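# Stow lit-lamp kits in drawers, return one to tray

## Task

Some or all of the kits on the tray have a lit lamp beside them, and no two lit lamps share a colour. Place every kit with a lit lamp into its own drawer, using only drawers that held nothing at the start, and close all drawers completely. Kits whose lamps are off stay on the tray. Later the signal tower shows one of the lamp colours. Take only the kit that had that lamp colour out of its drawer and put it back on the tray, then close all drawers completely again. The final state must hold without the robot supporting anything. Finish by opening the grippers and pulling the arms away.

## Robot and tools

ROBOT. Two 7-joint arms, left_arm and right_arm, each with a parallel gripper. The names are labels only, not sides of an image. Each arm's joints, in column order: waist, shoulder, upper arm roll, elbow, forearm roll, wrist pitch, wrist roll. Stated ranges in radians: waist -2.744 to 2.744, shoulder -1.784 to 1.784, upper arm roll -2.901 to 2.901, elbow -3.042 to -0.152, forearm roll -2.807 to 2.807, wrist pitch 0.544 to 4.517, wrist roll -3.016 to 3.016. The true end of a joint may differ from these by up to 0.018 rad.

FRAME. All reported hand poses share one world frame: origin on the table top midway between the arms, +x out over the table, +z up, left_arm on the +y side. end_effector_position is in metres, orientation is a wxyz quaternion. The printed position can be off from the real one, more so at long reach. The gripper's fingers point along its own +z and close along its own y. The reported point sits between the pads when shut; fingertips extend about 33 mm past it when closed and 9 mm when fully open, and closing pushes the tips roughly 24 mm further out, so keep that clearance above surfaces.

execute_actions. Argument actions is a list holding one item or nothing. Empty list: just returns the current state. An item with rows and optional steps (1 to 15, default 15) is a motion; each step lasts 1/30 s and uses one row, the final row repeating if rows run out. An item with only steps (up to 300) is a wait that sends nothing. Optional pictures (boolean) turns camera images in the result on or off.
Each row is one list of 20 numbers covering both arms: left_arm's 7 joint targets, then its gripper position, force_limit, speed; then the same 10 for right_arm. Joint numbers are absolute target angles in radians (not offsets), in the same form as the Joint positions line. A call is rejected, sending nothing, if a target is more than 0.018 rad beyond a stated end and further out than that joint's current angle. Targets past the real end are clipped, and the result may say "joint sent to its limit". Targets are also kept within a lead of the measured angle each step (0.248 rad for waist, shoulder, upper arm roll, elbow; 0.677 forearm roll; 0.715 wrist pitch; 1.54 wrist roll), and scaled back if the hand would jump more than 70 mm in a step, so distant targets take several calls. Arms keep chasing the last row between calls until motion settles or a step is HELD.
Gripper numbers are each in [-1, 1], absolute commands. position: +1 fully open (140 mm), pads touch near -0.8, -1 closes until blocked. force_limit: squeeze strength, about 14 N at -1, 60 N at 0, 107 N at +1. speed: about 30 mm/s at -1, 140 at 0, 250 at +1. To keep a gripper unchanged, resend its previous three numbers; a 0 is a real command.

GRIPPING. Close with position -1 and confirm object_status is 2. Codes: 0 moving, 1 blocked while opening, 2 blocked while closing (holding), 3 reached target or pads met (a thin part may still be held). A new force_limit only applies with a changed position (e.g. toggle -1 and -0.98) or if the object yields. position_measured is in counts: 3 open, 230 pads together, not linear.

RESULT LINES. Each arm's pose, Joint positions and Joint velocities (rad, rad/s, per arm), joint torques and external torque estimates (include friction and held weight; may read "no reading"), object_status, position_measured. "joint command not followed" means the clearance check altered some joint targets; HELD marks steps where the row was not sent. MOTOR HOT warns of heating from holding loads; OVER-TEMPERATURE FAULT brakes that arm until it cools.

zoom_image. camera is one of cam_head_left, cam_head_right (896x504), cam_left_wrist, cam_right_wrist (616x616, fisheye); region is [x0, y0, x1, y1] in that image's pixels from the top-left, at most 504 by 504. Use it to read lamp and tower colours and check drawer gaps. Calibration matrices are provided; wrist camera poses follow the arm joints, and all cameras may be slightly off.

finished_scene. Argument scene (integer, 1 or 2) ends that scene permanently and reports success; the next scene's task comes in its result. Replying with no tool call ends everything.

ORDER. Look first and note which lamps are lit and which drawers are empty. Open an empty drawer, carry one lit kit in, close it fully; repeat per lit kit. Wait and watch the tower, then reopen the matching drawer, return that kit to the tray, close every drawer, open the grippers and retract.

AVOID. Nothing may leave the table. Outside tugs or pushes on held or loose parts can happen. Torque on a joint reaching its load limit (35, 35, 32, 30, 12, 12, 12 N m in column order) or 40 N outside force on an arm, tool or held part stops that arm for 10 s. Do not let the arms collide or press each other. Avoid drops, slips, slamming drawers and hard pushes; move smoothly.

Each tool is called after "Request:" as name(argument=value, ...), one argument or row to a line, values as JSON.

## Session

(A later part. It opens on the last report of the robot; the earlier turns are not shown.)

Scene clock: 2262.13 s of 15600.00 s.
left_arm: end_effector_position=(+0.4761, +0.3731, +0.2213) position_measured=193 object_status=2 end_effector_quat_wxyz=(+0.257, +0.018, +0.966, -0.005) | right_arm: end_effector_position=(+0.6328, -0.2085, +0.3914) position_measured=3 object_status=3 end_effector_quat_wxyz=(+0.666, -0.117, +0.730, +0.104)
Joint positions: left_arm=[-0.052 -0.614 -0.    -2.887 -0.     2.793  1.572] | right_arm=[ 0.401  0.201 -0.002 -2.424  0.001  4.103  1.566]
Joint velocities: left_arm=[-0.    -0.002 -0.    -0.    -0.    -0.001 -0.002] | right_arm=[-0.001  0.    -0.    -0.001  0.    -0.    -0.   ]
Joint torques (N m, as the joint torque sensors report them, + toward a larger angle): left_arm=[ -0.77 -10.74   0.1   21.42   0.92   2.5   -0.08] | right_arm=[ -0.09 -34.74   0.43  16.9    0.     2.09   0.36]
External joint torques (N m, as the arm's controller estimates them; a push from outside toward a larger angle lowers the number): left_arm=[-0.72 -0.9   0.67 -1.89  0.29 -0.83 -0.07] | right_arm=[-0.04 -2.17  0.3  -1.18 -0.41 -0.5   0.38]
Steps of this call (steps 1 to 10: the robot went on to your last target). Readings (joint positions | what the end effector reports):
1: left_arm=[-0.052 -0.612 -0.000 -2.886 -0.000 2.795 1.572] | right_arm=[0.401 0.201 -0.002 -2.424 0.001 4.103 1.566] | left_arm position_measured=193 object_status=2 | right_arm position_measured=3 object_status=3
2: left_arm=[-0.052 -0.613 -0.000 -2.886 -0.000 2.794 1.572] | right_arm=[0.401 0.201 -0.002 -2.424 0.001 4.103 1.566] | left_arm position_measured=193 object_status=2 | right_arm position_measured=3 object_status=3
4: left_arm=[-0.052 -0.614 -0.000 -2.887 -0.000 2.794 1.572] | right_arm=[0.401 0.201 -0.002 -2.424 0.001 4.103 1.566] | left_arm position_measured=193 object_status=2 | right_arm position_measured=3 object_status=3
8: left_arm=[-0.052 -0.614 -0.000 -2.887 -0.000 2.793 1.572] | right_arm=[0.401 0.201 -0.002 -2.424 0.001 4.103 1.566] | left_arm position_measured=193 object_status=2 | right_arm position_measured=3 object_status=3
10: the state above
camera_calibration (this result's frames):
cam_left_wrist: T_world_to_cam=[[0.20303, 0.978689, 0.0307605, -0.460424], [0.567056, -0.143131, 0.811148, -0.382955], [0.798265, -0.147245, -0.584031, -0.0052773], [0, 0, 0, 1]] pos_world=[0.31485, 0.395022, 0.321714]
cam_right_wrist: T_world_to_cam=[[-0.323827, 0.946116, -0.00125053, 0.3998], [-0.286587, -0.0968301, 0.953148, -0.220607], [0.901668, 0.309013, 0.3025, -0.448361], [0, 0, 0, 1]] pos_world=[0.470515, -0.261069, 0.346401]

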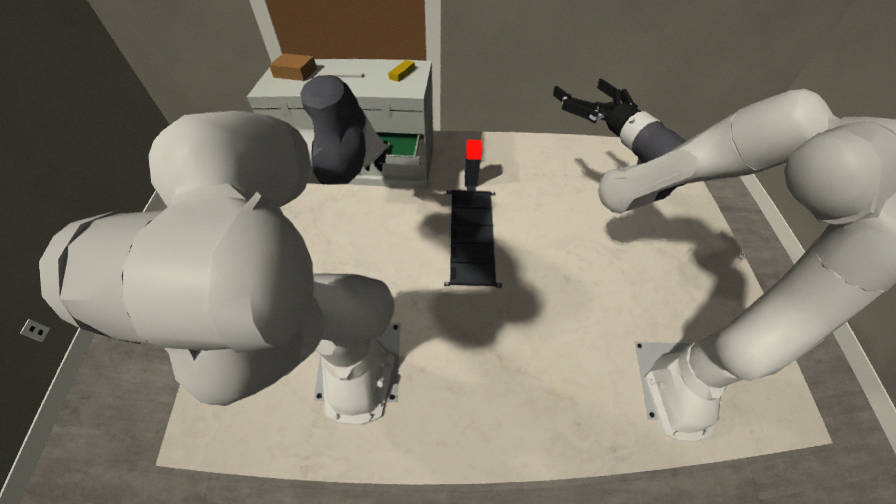

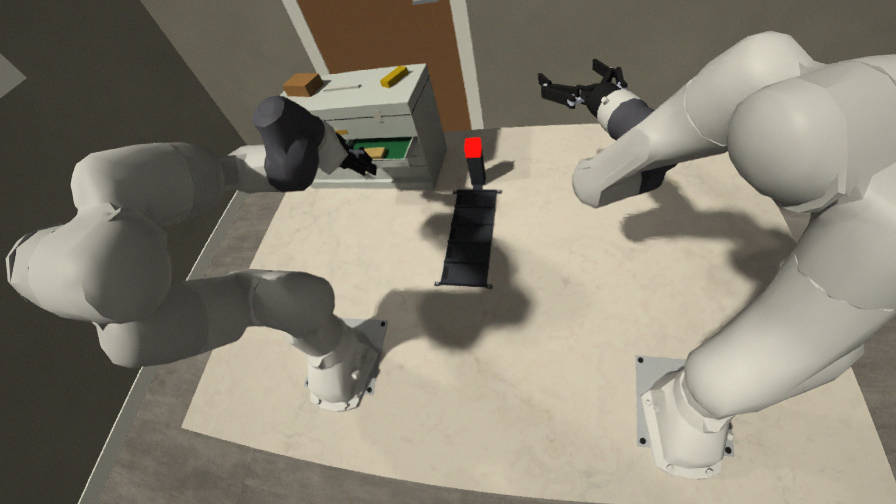

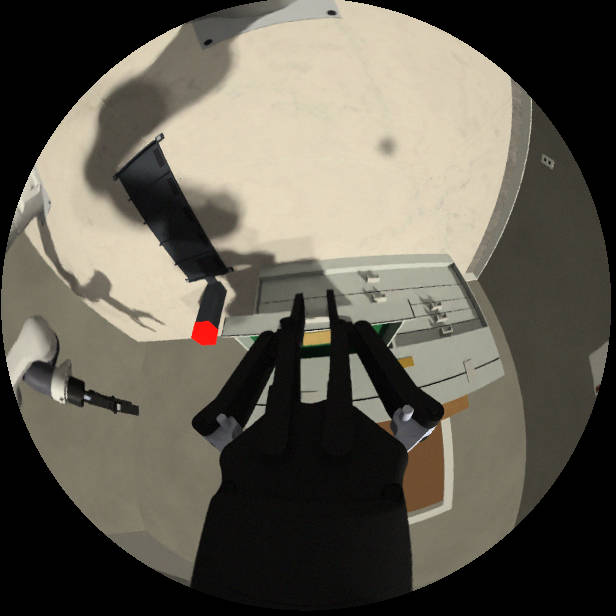

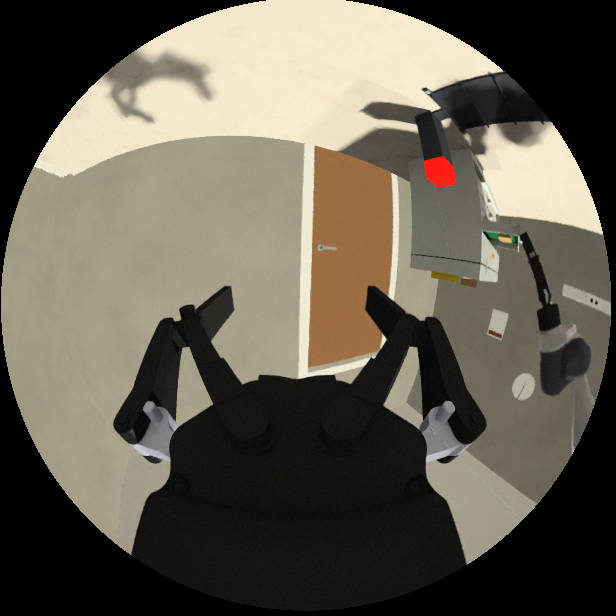

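Request:
execute_actions(
  actions=[
    {"rows":[[-0.052,-0.615,0,-2.888,0,2.793,1.57,0.25,0,0,0.4,0.2,0,-2.425,0,4.1,1.571,1,0,1]],"steps":12},
  ],
  pictures=false,
)

Request:
execute_actions(
  actions=[
    {"rows":[[-0.052,-0.615,0,-2.888,0,2.25,1.575,0.25,0,0,0.4,0.2,0,-2.425,0,4.1,1.571,1,0,1]],"steps":15},
  ],
  pictures=false,
)

Request:
execute_actions(
  actions=[
    {"rows":[[-0.047,-0.6,0,-2.75,0,1.95,1.58,0.25,0,0,0.4,0.2,0,-2.425,0,4.1,1.571,1,0,1],[-0.047,-0.6,0,-2.75,0,1.95,1.58,0.25,0,0,0.4,0.2,0,-2.425,0,4.1,1.571,1,0,1],[-0.047,-0.6,0,-2.75,0,1.95,1.58,0.25,0,0,0.4,0.2,0,-2.425,0,4.1,1.571,1,0,1],[-0.047,-0.57,0,-2.55,0,1.862,1.58,0.25,0,0,0.4,0.2,0,-2.425,0,4.1,1.571,1,0,1],[-0.047,-0.57,0,-2.55,0,1.862,1.58,0.25,0,0,0.4,0.2,0,-2.425,0,4.1,1.571,1,0,1],[-0.047,-0.57,0,-2.55,0,1.862,1.58,0.25,0,0,0.4,0.2,0,-2.425,0,4.1,1.571,1,0,1],[-0.047,-0.57,0,-2.55,0,1.862,1.58,0.25,0,0,0.4,0.2,0,-2.425,0,4.1,1.571,1,0,1],[-0.047,-0.501,0,-2.363,0,1.862,1.58,0.25,0,0,0.4,0.2,0,-2.425,0,4.1,1.571,1,0,1]],"steps":15},
  ],
  pictures=false,
)

Request:
execute_actions(
  actions=[
    {"steps":15},
  ],
  pictures=false,
)

Request:
execute_actions(
  actions=[
    {"rows":[[-0.047,-0.455,0,-2.32,0,1.87,1.58,0.25,0,0,0.4,0.2,0,-2.425,0,4.1,1.571,1,0,1],[-0.047,-0.409,0,-2.28,0,1.88,1.58,0.25,0,0,0.4,0.2,0,-2.425,0,4.1,1.571,1,0,1],[-0.047,-0.363,0,-2.24,0,1.885,1.58,0.25,0,0,0.4,0.2,0,-2.425,0,4.1,1.571,1,0,1],[-0.047,-0.317,0,-2.2,0,1.89,1.58,0.25,0,0,0.4,0.2,0,-2.425,0,4.1,1.571,1,0,1],[-0.047,-0.27,0,-2.16,0,1.9,1.58,0.25,0,0,0.4,0.2,0,-2.425,0,4.1,1.571,1,0,1],[-0.047,-0.224,0,-2.12,0,1.905,1.58,0.25,0,0,0.4,0.2,0,-2.425,0,4.1,1.571,1,0,1],[-0.047,-0.178,0,-2.08,0,1.91,1.58,0.25,0,0,0.4,0.2,0,-2.425,0,4.1,1.571,1,0,1],[-0.047,-0.132,0,-2.04,0,1.915,1.58,0.25,0,0,0.4,0.2,0,-2.425,0,4.1,1.571,1,0,1],[-0.047,-0.086,0,-2.0,0,1.92,1.58,0.25,0,0,0.4,0.2,0,-2.425,0,4.1,1.571,1,0,1],[-0.047,-0.04,0,-1.959,0,1.923,1.58,0.25,0,0,0.4,0.2,0,-2.425,0,4.1,1.571,1,0,1]],"steps":15},
  ],
  pictures=false,
)

Request:
execute_actions(
  actions=[
    {"steps":20},
  ],
)

Scene clock: 2302.63 s of 15600.00 s.
left_arm: end_effector_position=(+0.4759, +0.3732, +0.2211) position_measured=111 object_status=0 end_effector_quat_wxyz=(+0.257, +0.018, +0.966, -0.005) | right_arm: end_effector_position=(+0.6328, -0.2085, +0.3914) position_measured=3 object_status=3 end_effector_quat_wxyz=(+0.666, -0.117, +0.730, +0.104)
Joint positions: left_arm=[-0.052 -0.615 -0.    -2.887 -0.     2.793  1.572] | right_arm=[ 0.401  0.201 -0.002 -2.424  0.001  4.103  1.566]
Joint velocities: left_arm=[-0.001  0.001  0.     0.    -0.001  0.    -0.001] | right_arm=[ 0.001  0.     0.002 -0.001 -0.001  0.001 -0.001]
Joint torques (N m, as the joint torque sensors report them, + toward a larger angle): left_arm=[-0.87 -9.22  0.03 22.62  0.88  3.41  0.03] | right_arm=[ -0.3  -34.52  -0.08  17.06   0.01   2.08   0.31]
External joint torques (N m, as the arm's controller estimates them; a push from outside toward a larger angle lowers the number): left_arm=[-0.86  0.44  0.57 -0.58  0.26  0.11  0.04] | right_arm=[-0.44 -1.86 -0.39 -1.08 -0.37 -0.52  0.33]
Steps of this call (steps 1 to 15: the robot went on to your last target; steps 16 to 90: nothing new was sent; then 37.10 s passed at rest; steps 91 to 102: all 12 steps of this action). Readings (joint positions | what the end effector reports):
91: left_arm=[-0.052 -0.615 -0.000 -2.887 -0.000 2.793 1.572] | right_arm=[0.401 0.201 -0.002 -2.424 0.001 4.103 1.566] | left_arm position_measured=193 object_status=0 | right_arm position_measured=3 object_status=3
92: left_arm=[-0.052 -0.615 -0.000 -2.887 -0.000 2.793 1.572] | right_arm=[0.401 0.201 -0.002 -2.424 0.001 4.103 1.566] | left_arm position_measured=191 object_status=0 | right_arm position_measured=3 object_status=3
94: left_arm=[-0.052 -0.615 -0.000 -2.887 -0.000 2.793 1.572] | right_arm=[0.401 0.201 -0.002 -2.424 0.001 4.103 1.566] | left_arm position_measured=171 object_status=0 | right_arm position_measured=3 object_status=3
98: left_arm=[-0.052 -0.615 -0.000 -2.887 -0.000 2.793 1.572] | right_arm=[0.401 0.201 -0.002 -2.424 0.001 4.103 1.566] | left_arm position_measured=141 object_status=0 | right_arm position_measured=3 object_status=3
102: the state above

Scene clock: 2303.13 s of 15600.00 s.
left_arm: end_effector_position=(+0.3433, +0.3781, +0.1397) position_measured=98 object_status=3 end_effector_quat_wxyz=(+0.022, +0.019, +1.000, -0.000) | right_arm: end_effector_position=(+0.6328, -0.2085, +0.3914) position_measured=3 object_status=3 end_effector_quat_wxyz=(+0.666, -0.117, +0.730, +0.104)
Joint positions: left_arm=[-0.052 -0.616 -0.    -2.888 -0.     2.317  1.572] | right_arm=[ 0.401  0.201 -0.002 -2.424  0.001  4.103  1.566]
Joint velocities: left_arm=[ 0.    -0.001 -0.001  0.002  0.    -0.384 -0.001] | right_arm=[ 0.    -0.001 -0.     0.002  0.001  0.001  0.001]
Joint torques (N m, as the joint torque sensors report them, + toward a larger angle): left_arm=[-0.5  -8.1  -0.3  21.8   0.88  2.15  0.24] | right_arm=[  0.08 -34.64   0.    17.23   0.01   1.99   0.31]
External joint torques (N m, as the arm's controller estimates them; a push from outside toward a larger angle lowers the number): left_arm=[-0.47  1.08  0.28 -1.24  0.24 -0.55  0.24] | right_arm=[ 0.08 -1.95 -0.17 -1.   -0.4  -0.62  0.34]
Steps of this call (steps 1 to 15: all 15 steps of this action). Readings (joint positions | what the end effector reports):
1: left_arm=[-0.052 -0.616 -0.000 -2.885 -0.000 2.760 1.572] | right_arm=[0.401 0.201 -0.002 -2.424 0.001 4.103 1.566] | left_arm position_measured=103 object_status=0 | right_arm position_measured=3 object_status=3
2: left_arm=[-0.052 -0.616 -0.000 -2.885 -0.000 2.723 1.572] | right_arm=[0.401 0.201 -0.002 -2.424 0.001 4.103 1.566] | left_arm position_measured=98 object_status=0 | right_arm position_measured=3 object_status=3
4: left_arm=[-0.052 -0.616 -0.000 -2.885 -0.000 2.649 1.572] | right_arm=[0.401 0.201 -0.002 -2.424 0.001 4.103 1.566] | left_arm position_measured=98 object_status=0 | right_arm position_measured=3 object_status=3
8: left_arm=[-0.052 -0.616 -0.000 -2.886 -0.000 2.500 1.572] | right_arm=[0.401 0.201 -0.002 -2.424 0.001 4.103 1.566] | left_arm position_measured=98 object_status=3 | right_arm position_measured=3 object_status=3
15: the state above

Scene clock: 2303.63 s of 15600.00 s.
left_arm: end_effector_position=(+0.4197, +0.3758, +0.3046) position_measured=98 object_status=3 end_effector_quat_wxyz=(+0.020, +0.019, +1.000, -0.001) | right_arm: end_effector_position=(+0.6328, -0.2085, +0.3914) position_measured=3 object_status=3 end_effector_quat_wxyz=(+0.666, -0.117, +0.730, +0.104)
Joint positions: left_arm=[-0.05  -0.51  -0.    -2.368 -0.001  1.898  1.573] | right_arm=[ 0.401  0.201 -0.002 -2.424  0.001  4.103  1.566]
Joint velocities: left_arm=[ 0.001  0.068 -0.     0.073 -0.001 -0.185  0.002] | right_arm=[ 0.     0.    -0.001 -0.001 -0.001 -0.     0.001]
Joint torques (N m, as the joint torque sensors report them, + toward a larger angle): left_arm=[  0.7  -12.13   0.13  23.94   1.18   1.55   0.54] | right_arm=[ -0.21 -35.24   0.33  17.83  -0.02   2.02   0.36]
External joint torques (N m, as the arm's controller estimates them; a push from outside toward a larger angle lowers the number): left_arm=[ 0.66  1.43  0.54  0.96  0.43 -0.76  0.55] | right_arm=[-0.21 -2.55  0.15 -0.31 -0.43 -0.58  0.39]
Steps of this call (steps 1 to 15: all 15 steps of this action). Readings (joint positions | what the end effector reports):
1: left_arm=[-0.051 -0.609 -0.000 -2.860 -0.000 2.252 1.572] | right_arm=[0.401 0.201 -0.002 -2.424 0.001 4.103 1.566] | left_arm position_measured=98 object_status=3 | right_arm position_measured=3 object_status=3
2: left_arm=[-0.051 -0.603 -0.000 -2.825 -0.000 2.198 1.572] | right_arm=[0.401 0.201 -0.002 -2.424 0.001 4.103 1.566] | left_arm position_measured=98 object_status=3 | right_arm position_measured=3 object_status=3
4: left_arm=[-0.050 -0.591 -0.000 -2.747 -0.001 2.103 1.572] | right_arm=[0.401 0.201 -0.002 -2.424 0.001 4.103 1.566] | left_arm position_measured=98 object_status=3 | right_arm position_measured=3 object_status=3
8: left_arm=[-0.050 -0.562 -0.000 -2.546 -0.001 1.976 1.572] | right_arm=[0.401 0.201 -0.002 -2.424 0.001 4.103 1.566] | left_arm position_measured=98 object_status=3 | right_arm position_measured=3 object_status=3
15: the state above

Scene clock: 2304.13 s of 15600.00 s.
left_arm: end_effector_position=(+0.4111, +0.3761, +0.3006) position_measured=98 object_status=3 end_effector_quat_wxyz=(+0.003, +0.019, +1.000, -0.000) | right_arm: end_effector_position=(+0.6328, -0.2085, +0.3914) position_measured=3 object_status=3 end_effector_quat_wxyz=(+0.666, -0.117, +0.730, +0.104)
Joint positions: left_arm=[-0.05  -0.503 -0.    -2.365 -0.001  1.868  1.573] | right_arm=[ 0.401  0.201 -0.002 -2.424  0.001  4.103  1.566]
Joint velocities: left_arm=[ 0.001  0.001  0.    -0.001 -0.001 -0.011 -0.   ] | right_arm=[-0.     0.001  0.    -0.    -0.     0.001 -0.001]
Joint torques (N m, as the joint torque sensors report them, + toward a larger angle): left_arm=[  0.88 -12.55   0.38  24.31   1.27   1.9    0.54] | right_arm=[  0.03 -34.52  -0.01  17.43   0.05   2.06   0.32]
External joint torques (N m, as the arm's controller estimates them; a push from outside toward a larger angle lowers the number): left_arm=[ 0.81  1.87  0.75  0.06  0.48 -0.51  0.54] | right_arm=[ 0.01 -1.91 -0.21 -0.71 -0.35 -0.53  0.34]
Steps of this call (steps 1 to 15: the robot went on to your last target). Readings (joint positions | what the end effector reports):
1: left_arm=[-0.050 -0.508 -0.000 -2.366 -0.001 1.893 1.573] | right_arm=[0.401 0.201 -0.002 -2.424 0.001 4.103 1.566] | left_arm position_measured=98 object_status=3 | right_arm position_measured=3 object_status=3
2: left_arm=[-0.050 -0.506 -0.000 -2.366 -0.001 1.888 1.573] | right_arm=[0.401 0.201 -0.002 -2.424 0.001 4.103 1.566] | left_arm position_measured=98 object_status=3 | right_arm position_measured=3 object_status=3
4: left_arm=[-0.050 -0.504 -0.000 -2.365 -0.001 1.881 1.573] | right_arm=[0.401 0.201 -0.002 -2.424 0.001 4.103 1.566] | left_arm position_measured=98 object_status=3 | right_arm position_measured=3 object_status=3
8: left_arm=[-0.050 -0.503 -0.000 -2.365 -0.001 1.873 1.573] | right_arm=[0.401 0.201 -0.002 -2.424 0.001 4.103 1.566] | left_arm position_measured=98 object_status=3 | right_arm position_measured=3 object_status=3
15: the state above

Scene clock: 2304.63 s of 15600.00 s.
left_arm: end_effector_position=(+0.5487, +0.3713, +0.2742) position_measured=98 object_status=3 end_effector_quat_wxyz=(-0.009, +0.019, +1.000, -0.000) | right_arm: end_effector_position=(+0.6328, -0.2085, +0.3914) position_measured=3 object_status=3 end_effector_quat_wxyz=(+0.666, -0.117, +0.730, +0.104)
Joint positions: left_arm=[-0.049 -0.044 -0.    -1.975 -0.001  1.912  1.573] | right_arm=[ 0.401  0.201 -0.002 -2.424  0.001  4.103  1.566]
Joint velocities: left_arm=[-0.002  0.127  0.001  0.124  0.001  0.032  0.001] | right_arm=[ 0.    -0.     0.001 -0.     0.    -0.    -0.002]
Joint torques (N m, as the joint torque sensors report them, + toward a larger angle): left_arm=[  1.07 -34.86   0.06  25.78   1.2    3.29   0.37] | right_arm=[ -0.42 -34.25  -0.03  17.79  -0.05   1.99   0.34]
External joint torques (N m, as the arm's controller estimates them; a push from outside toward a larger angle lowers the number): left_arm=[ 1.04  1.08  0.07 -0.57  0.41  0.77  0.37] | right_arm=[-0.38 -1.62 -0.18 -0.37 -0.46 -0.6   0.36]
Steps of this call (steps 1 to 15: all 15 steps of this action). Readings (joint positions | what the end effector reports):
1: left_arm=[-0.050 -0.494 -0.000 -2.354 -0.001 1.867 1.573] | right_arm=[0.401 0.201 -0.002 -2.424 0.001 4.103 1.566] | left_arm position_measured=98 object_status=3 | right_arm position_measured=3 object_status=3
2: left_arm=[-0.049 -0.472 -0.000 -2.331 -0.001 1.868 1.573] | right_arm=[0.401 0.201 -0.002 -2.424 0.001 4.103 1.566] | left_arm position_measured=98 object_status=3 | right_arm position_measured=3 object_status=3
4: left_arm=[-0.049 -0.405 -0.000 -2.268 -0.001 1.873 1.573] | right_arm=[0.401 0.201 -0.002 -2.424 0.001 4.103 1.566] | left_arm position_measured=98 object_status=3 | right_arm position_measured=3 object_status=3
8: left_arm=[-0.049 -0.232 -0.000 -2.119 -0.001 1.890 1.573] | right_arm=[0.401 0.201 -0.002 -2.424 0.001 4.103 1.566] | left_arm position_measured=98 object_status=3 | right_arm position_measured=3 object_status=3
15: the state above

Scene clock: 2305.30 s of 15600.00 s.
left_arm: end_effector_position=(+0.5558, +0.3711, +0.2795) position_measured=98 object_status=3 end_effector_quat_wxyz=(-0.001, +0.019, +1.000, -0.000) | right_arm: end_effector_position=(+0.6328, -0.2085, +0.3914) position_measured=3 object_status=3 end_effector_quat_wxyz=(+0.666, -0.117, +0.730, +0.104)
Joint positions: left_arm=[-0.049 -0.04  -0.    -1.961 -0.001  1.919  1.573] | right_arm=[ 0.401  0.201 -0.002 -2.424  0.001  4.103  1.566]
Joint velocities: left_arm=[ 0.001 -0.001 -0.    -0.002 -0.     0.001  0.001] | right_arm=[ 0.002 -0.001 -0.001  0.001  0.002  0.    -0.001]
Joint torques (N m, as the joint torque sensors report them, + toward a larger angle): left_arm=[  0.31 -29.6    0.59  24.52   1.15   3.17   0.33] | right_arm=[ -0.7  -34.71  -0.27  17.33   0.02   2.07   0.35]
External joint torques (N m, as the arm's controller estimates them; a push from outside toward a larger angle lowers the number): left_arm=[0.32 1.05 0.64 0.28 0.38 0.77 0.33] | right_arm=[-0.7  -1.98 -0.44 -0.87 -0.39 -0.53  0.38]
Steps of this call (steps 1 to 20: the robot went on to your last target). Readings (joint positions | what the end effector reports):
1: left_arm=[-0.049 -0.041 -0.000 -1.971 -0.001 1.913 1.573] | right_arm=[0.401 0.201 -0.002 -2.424 0.001 4.103 1.566] | left_arm position_measured=98 object_status=3 | right_arm position_measured=3 object_status=3
2: left_arm=[-0.049 -0.040 -0.000 -1.968 -0.001 1.914 1.573] | right_arm=[0.401 0.201 -0.002 -2.424 0.001 4.103 1.566] | left_arm position_measured=98 object_status=3 | right_arm position_measured=3 object_status=3
4: left_arm=[-0.049 -0.040 -0.000 -1.963 -0.001 1.916 1.573] | right_arm=[0.401 0.201 -0.002 -2.424 0.001 4.103 1.566] | left_arm position_measured=98 object_status=3 | right_arm position_measured=3 object_status=3
8: left_arm=[-0.049 -0.040 -0.000 -1.961 -0.001 1.918 1.573] | right_arm=[0.401 0.201 -0.002 -2.424 0.001 4.103 1.566] | left_arm position_measured=98 object_status=3 | right_arm position_measured=3 object_status=3
20: the state above
camera_calibration (this result's frames):
cam_left_wrist: T_world_to_cam=[[0.19583, 0.978992, -0.0567911, -0.448071], [0.895157, -0.154812, 0.418004, -0.543809], [0.40043, -0.132695, -0.906668, 0.270648], [0, 0, 0, 1]] pos_world=[0.466165, 0.390383, 0.447256]
cam_right_wrist: T_world_to_cam=[[-0.323827, 0.946116, -0.00125054, 0.3998], [-0.286587, -0.0968301, 0.953148, -0.220607], [0.901668, 0.309013, 0.3025, -0.448361], [0, 0, 0, 1]] pos_world=[0.470515, -0.261069, 0.346401]

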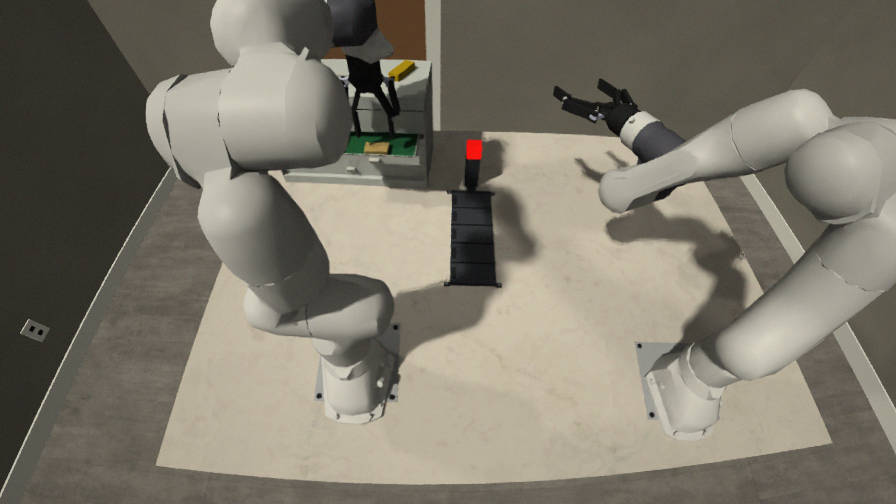

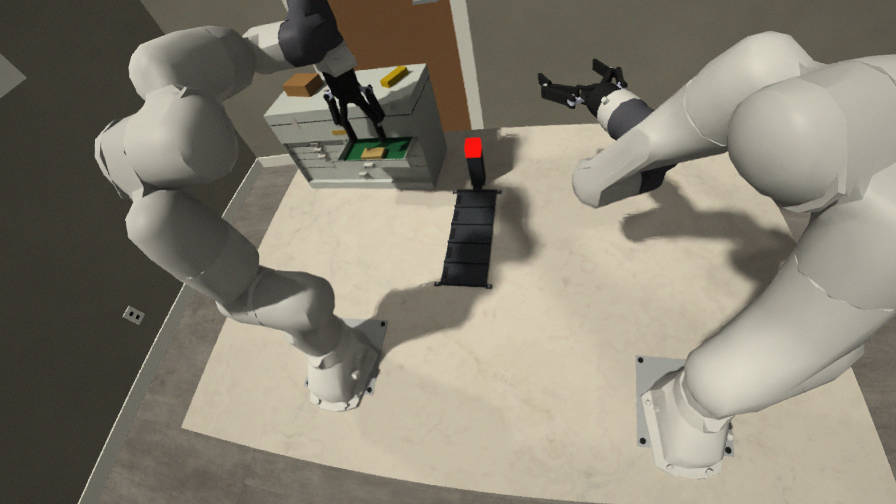

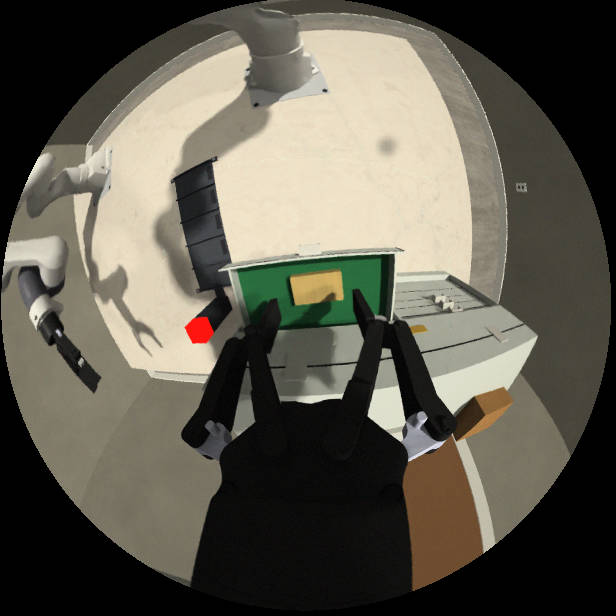

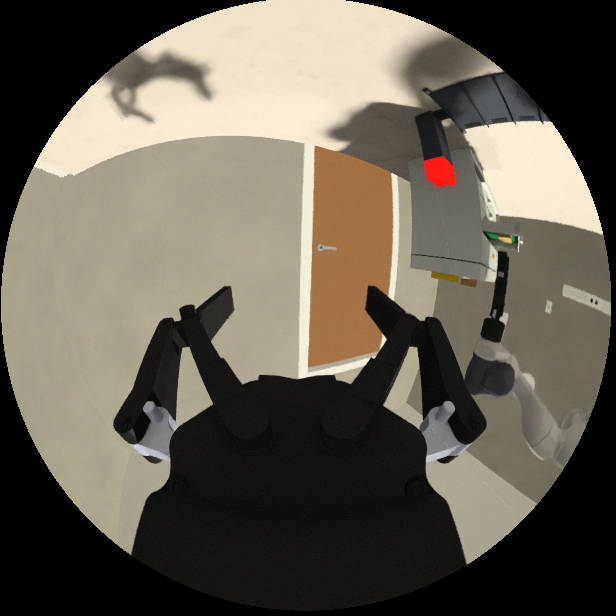

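Request:
execute_actions(
  actions=[
    {"rows":[[-0.042,-0.0625,0,-1.9855,0,1.93,1.585,0.25,0,0,0.4,0.2,0,-2.425,0,4.1,1.571,1,0,1],[-0.042,-0.0625,0,-1.9855,0,1.93,1.585,0.25,0,0,0.4,0.2,0,-2.425,0,4.1,1.571,1,0,1],[-0.042,-0.0625,0,-1.9855,0,1.93,1.585,0.25,0,0,0.4,0.2,0,-2.425,0,4.1,1.571,1,0,1],[-0.042,-0.0625,0,-1.9855,0,1.95,1.585,0.25,0,0,0.4,0.2,0,-2.425,0,4.1,1.571,1,0,1],[-0.042,-0.059,0,-1.997,0,1.975,1.585,0.25,0,0,0.4,0.2,0,-2.425,0,4.1,1.571,1,0,1],[-0.042,-0.056,0,-2.009,0,1.99,1.585,0.25,0,0,0.4,0.2,0,-2.425,0,4.1,1.571,1,0,1],[-0.042,-0.052,0,-2.021,0,2.005,1.585,0.25,0,0,0.4,0.2,0,-2.425,0,4.1,1.571,1,0,1],[-0.042,-0.048,0,-2.033,0,2.02,1.585,0.25,0,0,0.4,0.2,0,-2.425,0,4.1,1.571,1,0,1],[-0.042,-0.044,0,-2.045,0,2.035,1.585,0.25,0,0,0.4,0.2,0,-2.425,0,4.1,1.571,1,0,1],[-0.042,-0.04,0,-2.057,0,2.038,1.585,0.25,0,0,0.4,0.2,0,-2.425,0,4.1,1.571,1,0,1],[-0.042,-0.036,0,-2.069,0,2.038,1.585,0.25,0,0,0.4,0.2,0,-2.425,0,4.1,1.571,1,0,1]],"steps":15},
  ],
  pictures=false,
)

Request:
execute_actions(
  actions=[
    {"steps":18},
  ],
)

Scene clock: 2329.53 s of 15600.00 s.
left_arm: end_effector_position=(+0.5446, +0.3739, +0.2352) position_measured=98 object_status=3 end_effector_quat_wxyz=(-0.008, +0.019, +1.000, -0.000) | right_arm: end_effector_position=(+0.6328, -0.2085, +0.3914) position_measured=3 object_status=3 end_effector_quat_wxyz=(+0.666, -0.117, +0.730, +0.104)
Joint positions: left_arm=[-0.045 -0.035 -0.    -2.066 -0.001  2.015  1.577] | right_arm=[ 0.401  0.201 -0.002 -2.424  0.001  4.103  1.566]
Joint velocities: left_arm=[-0.     0.034  0.    -0.07   0.001  0.097  0.005] | right_arm=[ 0.    -0.001 -0.001 -0.     0.001 -0.001 -0.001]
Joint torques (N m, as the joint torque sensors report them, + toward a larger angle): left_arm=[  1.26 -33.24   0.24  24.85   1.15   3.45   0.45] | right_arm=[ -0.26 -34.87  -0.19  17.53  -0.01   2.05   0.33]
External joint torques (N m, as the arm's controller estimates them; a push from outside toward a larger angle lowers the number): left_arm=[ 1.31  1.05  0.32 -1.72  0.37  0.72  0.44] | right_arm=[-0.23 -2.16 -0.33 -0.66 -0.42 -0.55  0.36]
Steps of this call (steps 1 to 15: the robot went on to your last target; steps 16 to 90: nothing new was sent; then 20.73 s passed at rest; steps 91 to 105: all 15 steps of this action). Readings (joint positions | what the end effector reports):
91: left_arm=[-0.049 -0.044 -0.000 -1.967 -0.001 1.921 1.574] | right_arm=[0.401 0.201 -0.002 -2.424 0.001 4.103 1.566] | left_arm position_measured=98 object_status=3 | right_arm position_measured=3 object_status=3
92: left_arm=[-0.048 -0.050 -0.000 -1.973 -0.001 1.921 1.574] | right_arm=[0.401 0.201 -0.002 -2.424 0.001 4.103 1.566] | left_arm position_measured=98 object_status=3 | right_arm position_measured=3 object_status=3
94: left_arm=[-0.046 -0.056 -0.000 -1.980 -0.001 1.926 1.575] | right_arm=[0.401 0.201 -0.002 -2.424 0.001 4.103 1.566] | left_arm position_measured=98 object_status=3 | right_arm position_measured=3 object_status=3
98: left_arm=[-0.045 -0.058 -0.000 -2.007 -0.001 1.965 1.576] | right_arm=[0.401 0.201 -0.002 -2.424 0.001 4.103 1.566] | left_arm position_measured=98 object_status=3 | right_arm position_measured=3 object_status=3
105: the state above

Scene clock: 2330.13 s of 15600.00 s.
left_arm: end_effector_position=(+0.5495, +0.3738, +0.2354) position_measured=98 object_status=3 end_effector_quat_wxyz=(-0.000, +0.019, +1.000, -0.000) | right_arm: end_effector_position=(+0.6328, -0.2085, +0.3914) position_measured=3 object_status=3 end_effector_quat_wxyz=(+0.666, -0.117, +0.730, +0.104)
Joint positions: left_arm=[-0.045 -0.035 -0.    -2.068 -0.001  2.033  1.578] | right_arm=[ 0.401  0.201 -0.002 -2.424  0.001  4.103  1.566]
Joint velocities: left_arm=[-0.002 -0.    -0.    -0.002 -0.002  0.003  0.001] | right_arm=[-0.002  0.    -0.001 -0.     0.    -0.001  0.001]
Joint torques (N m, as the joint torque sensors report them, + toward a larger angle): left_arm=[  0.87 -30.74   0.03  22.31   1.18   3.01   0.4 ] | right_arm=[ -0.32 -34.58   0.11  17.1    0.     2.09   0.31]
External joint torques (N m, as the arm's controller estimates them; a push from outside toward a larger angle lowers the number): left_arm=[ 0.9  -0.25  0.1  -1.59  0.45  0.61  0.4 ] | right_arm=[-0.2  -1.96  0.04 -1.05 -0.42 -0.5   0.34]
Steps of this call (steps 1 to 18: the robot went on to your last target). Readings (joint positions | what the end effector reports):
1: left_arm=[-0.045 -0.035 -0.000 -2.068 -0.001 2.018 1.577] | right_arm=[0.401 0.201 -0.002 -2.424 0.001 4.103 1.566] | left_arm position_measured=98 object_status=3 | right_arm position_measured=3 object_status=3
2: left_arm=[-0.045 -0.035 -0.000 -2.068 -0.001 2.021 1.577] | right_arm=[0.401 0.201 -0.002 -2.424 0.001 4.103 1.566] | left_arm position_measured=98 object_status=3 | right_arm position_measured=3 object_status=3
4: left_arm=[-0.045 -0.035 -0.000 -2.068 -0.001 2.025 1.578] | right_arm=[0.401 0.201 -0.002 -2.424 0.001 4.103 1.566] | left_arm position_measured=98 object_status=3 | right_arm position_measured=3 object_status=3
8: left_arm=[-0.045 -0.035 -0.000 -2.068 -0.001 2.030 1.578] | right_arm=[0.401 0.201 -0.002 -2.424 0.001 4.103 1.566] | left_arm position_measured=98 object_status=3 | right_arm position_measured=3 object_status=3
18: the state above
camera_calibration (this result's frames):
cam_left_wrist: T_world_to_cam=[[0.196098, 0.97895, -0.0565923, -0.452127], [0.894684, -0.154999, 0.418945, -0.519185], [0.401355, -0.132786, -0.906246, 0.233048], [0, 0, 0, 1]] pos_world=[0.459633, 0.393082, 0.403122]
cam_right_wrist: T_world_to_cam=[[-0.323827, 0.946116, -0.00125055, 0.3998], [-0.286587, -0.0968302, 0.953148, -0.220607], [0.901667, 0.309013, 0.3025, -0.448361], [0, 0, 0, 1]] pos_world=[0.470515, -0.261069, 0.346401]

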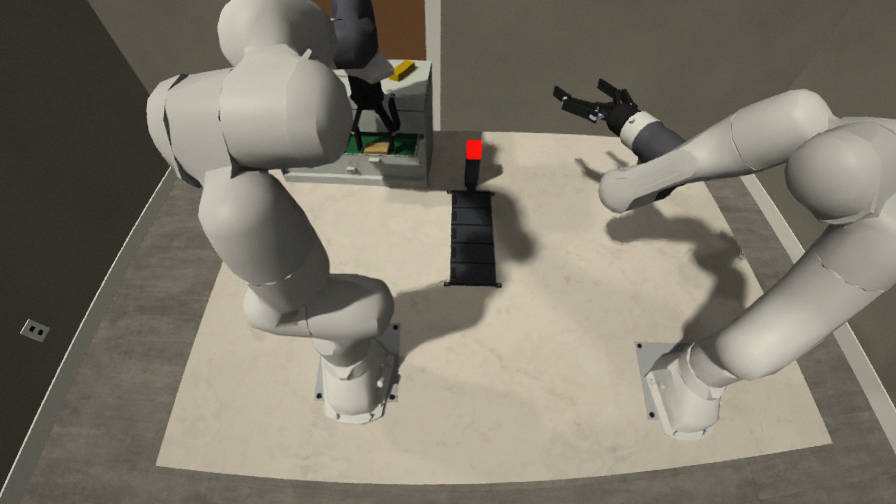

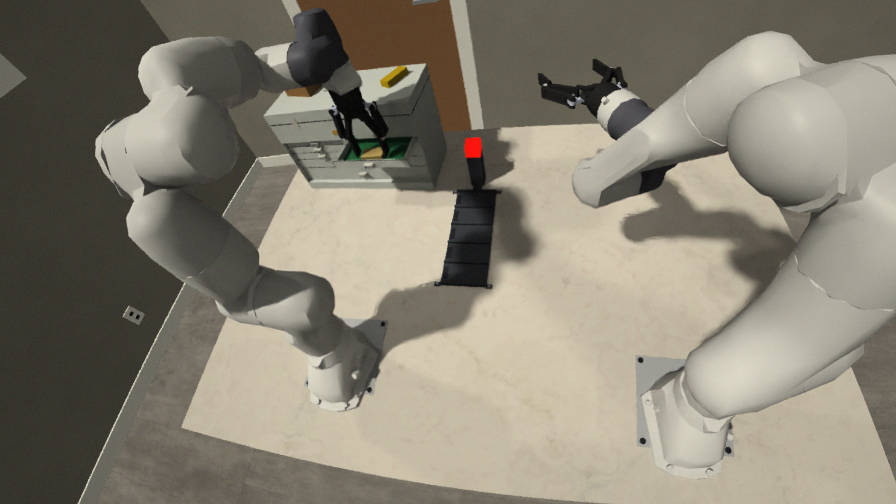

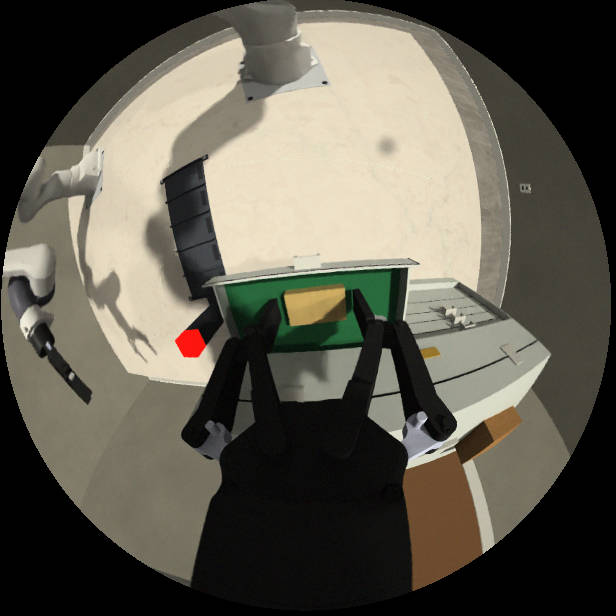

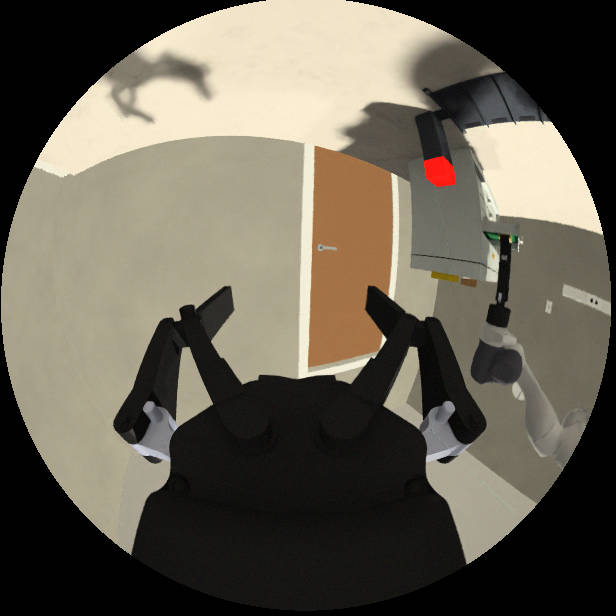

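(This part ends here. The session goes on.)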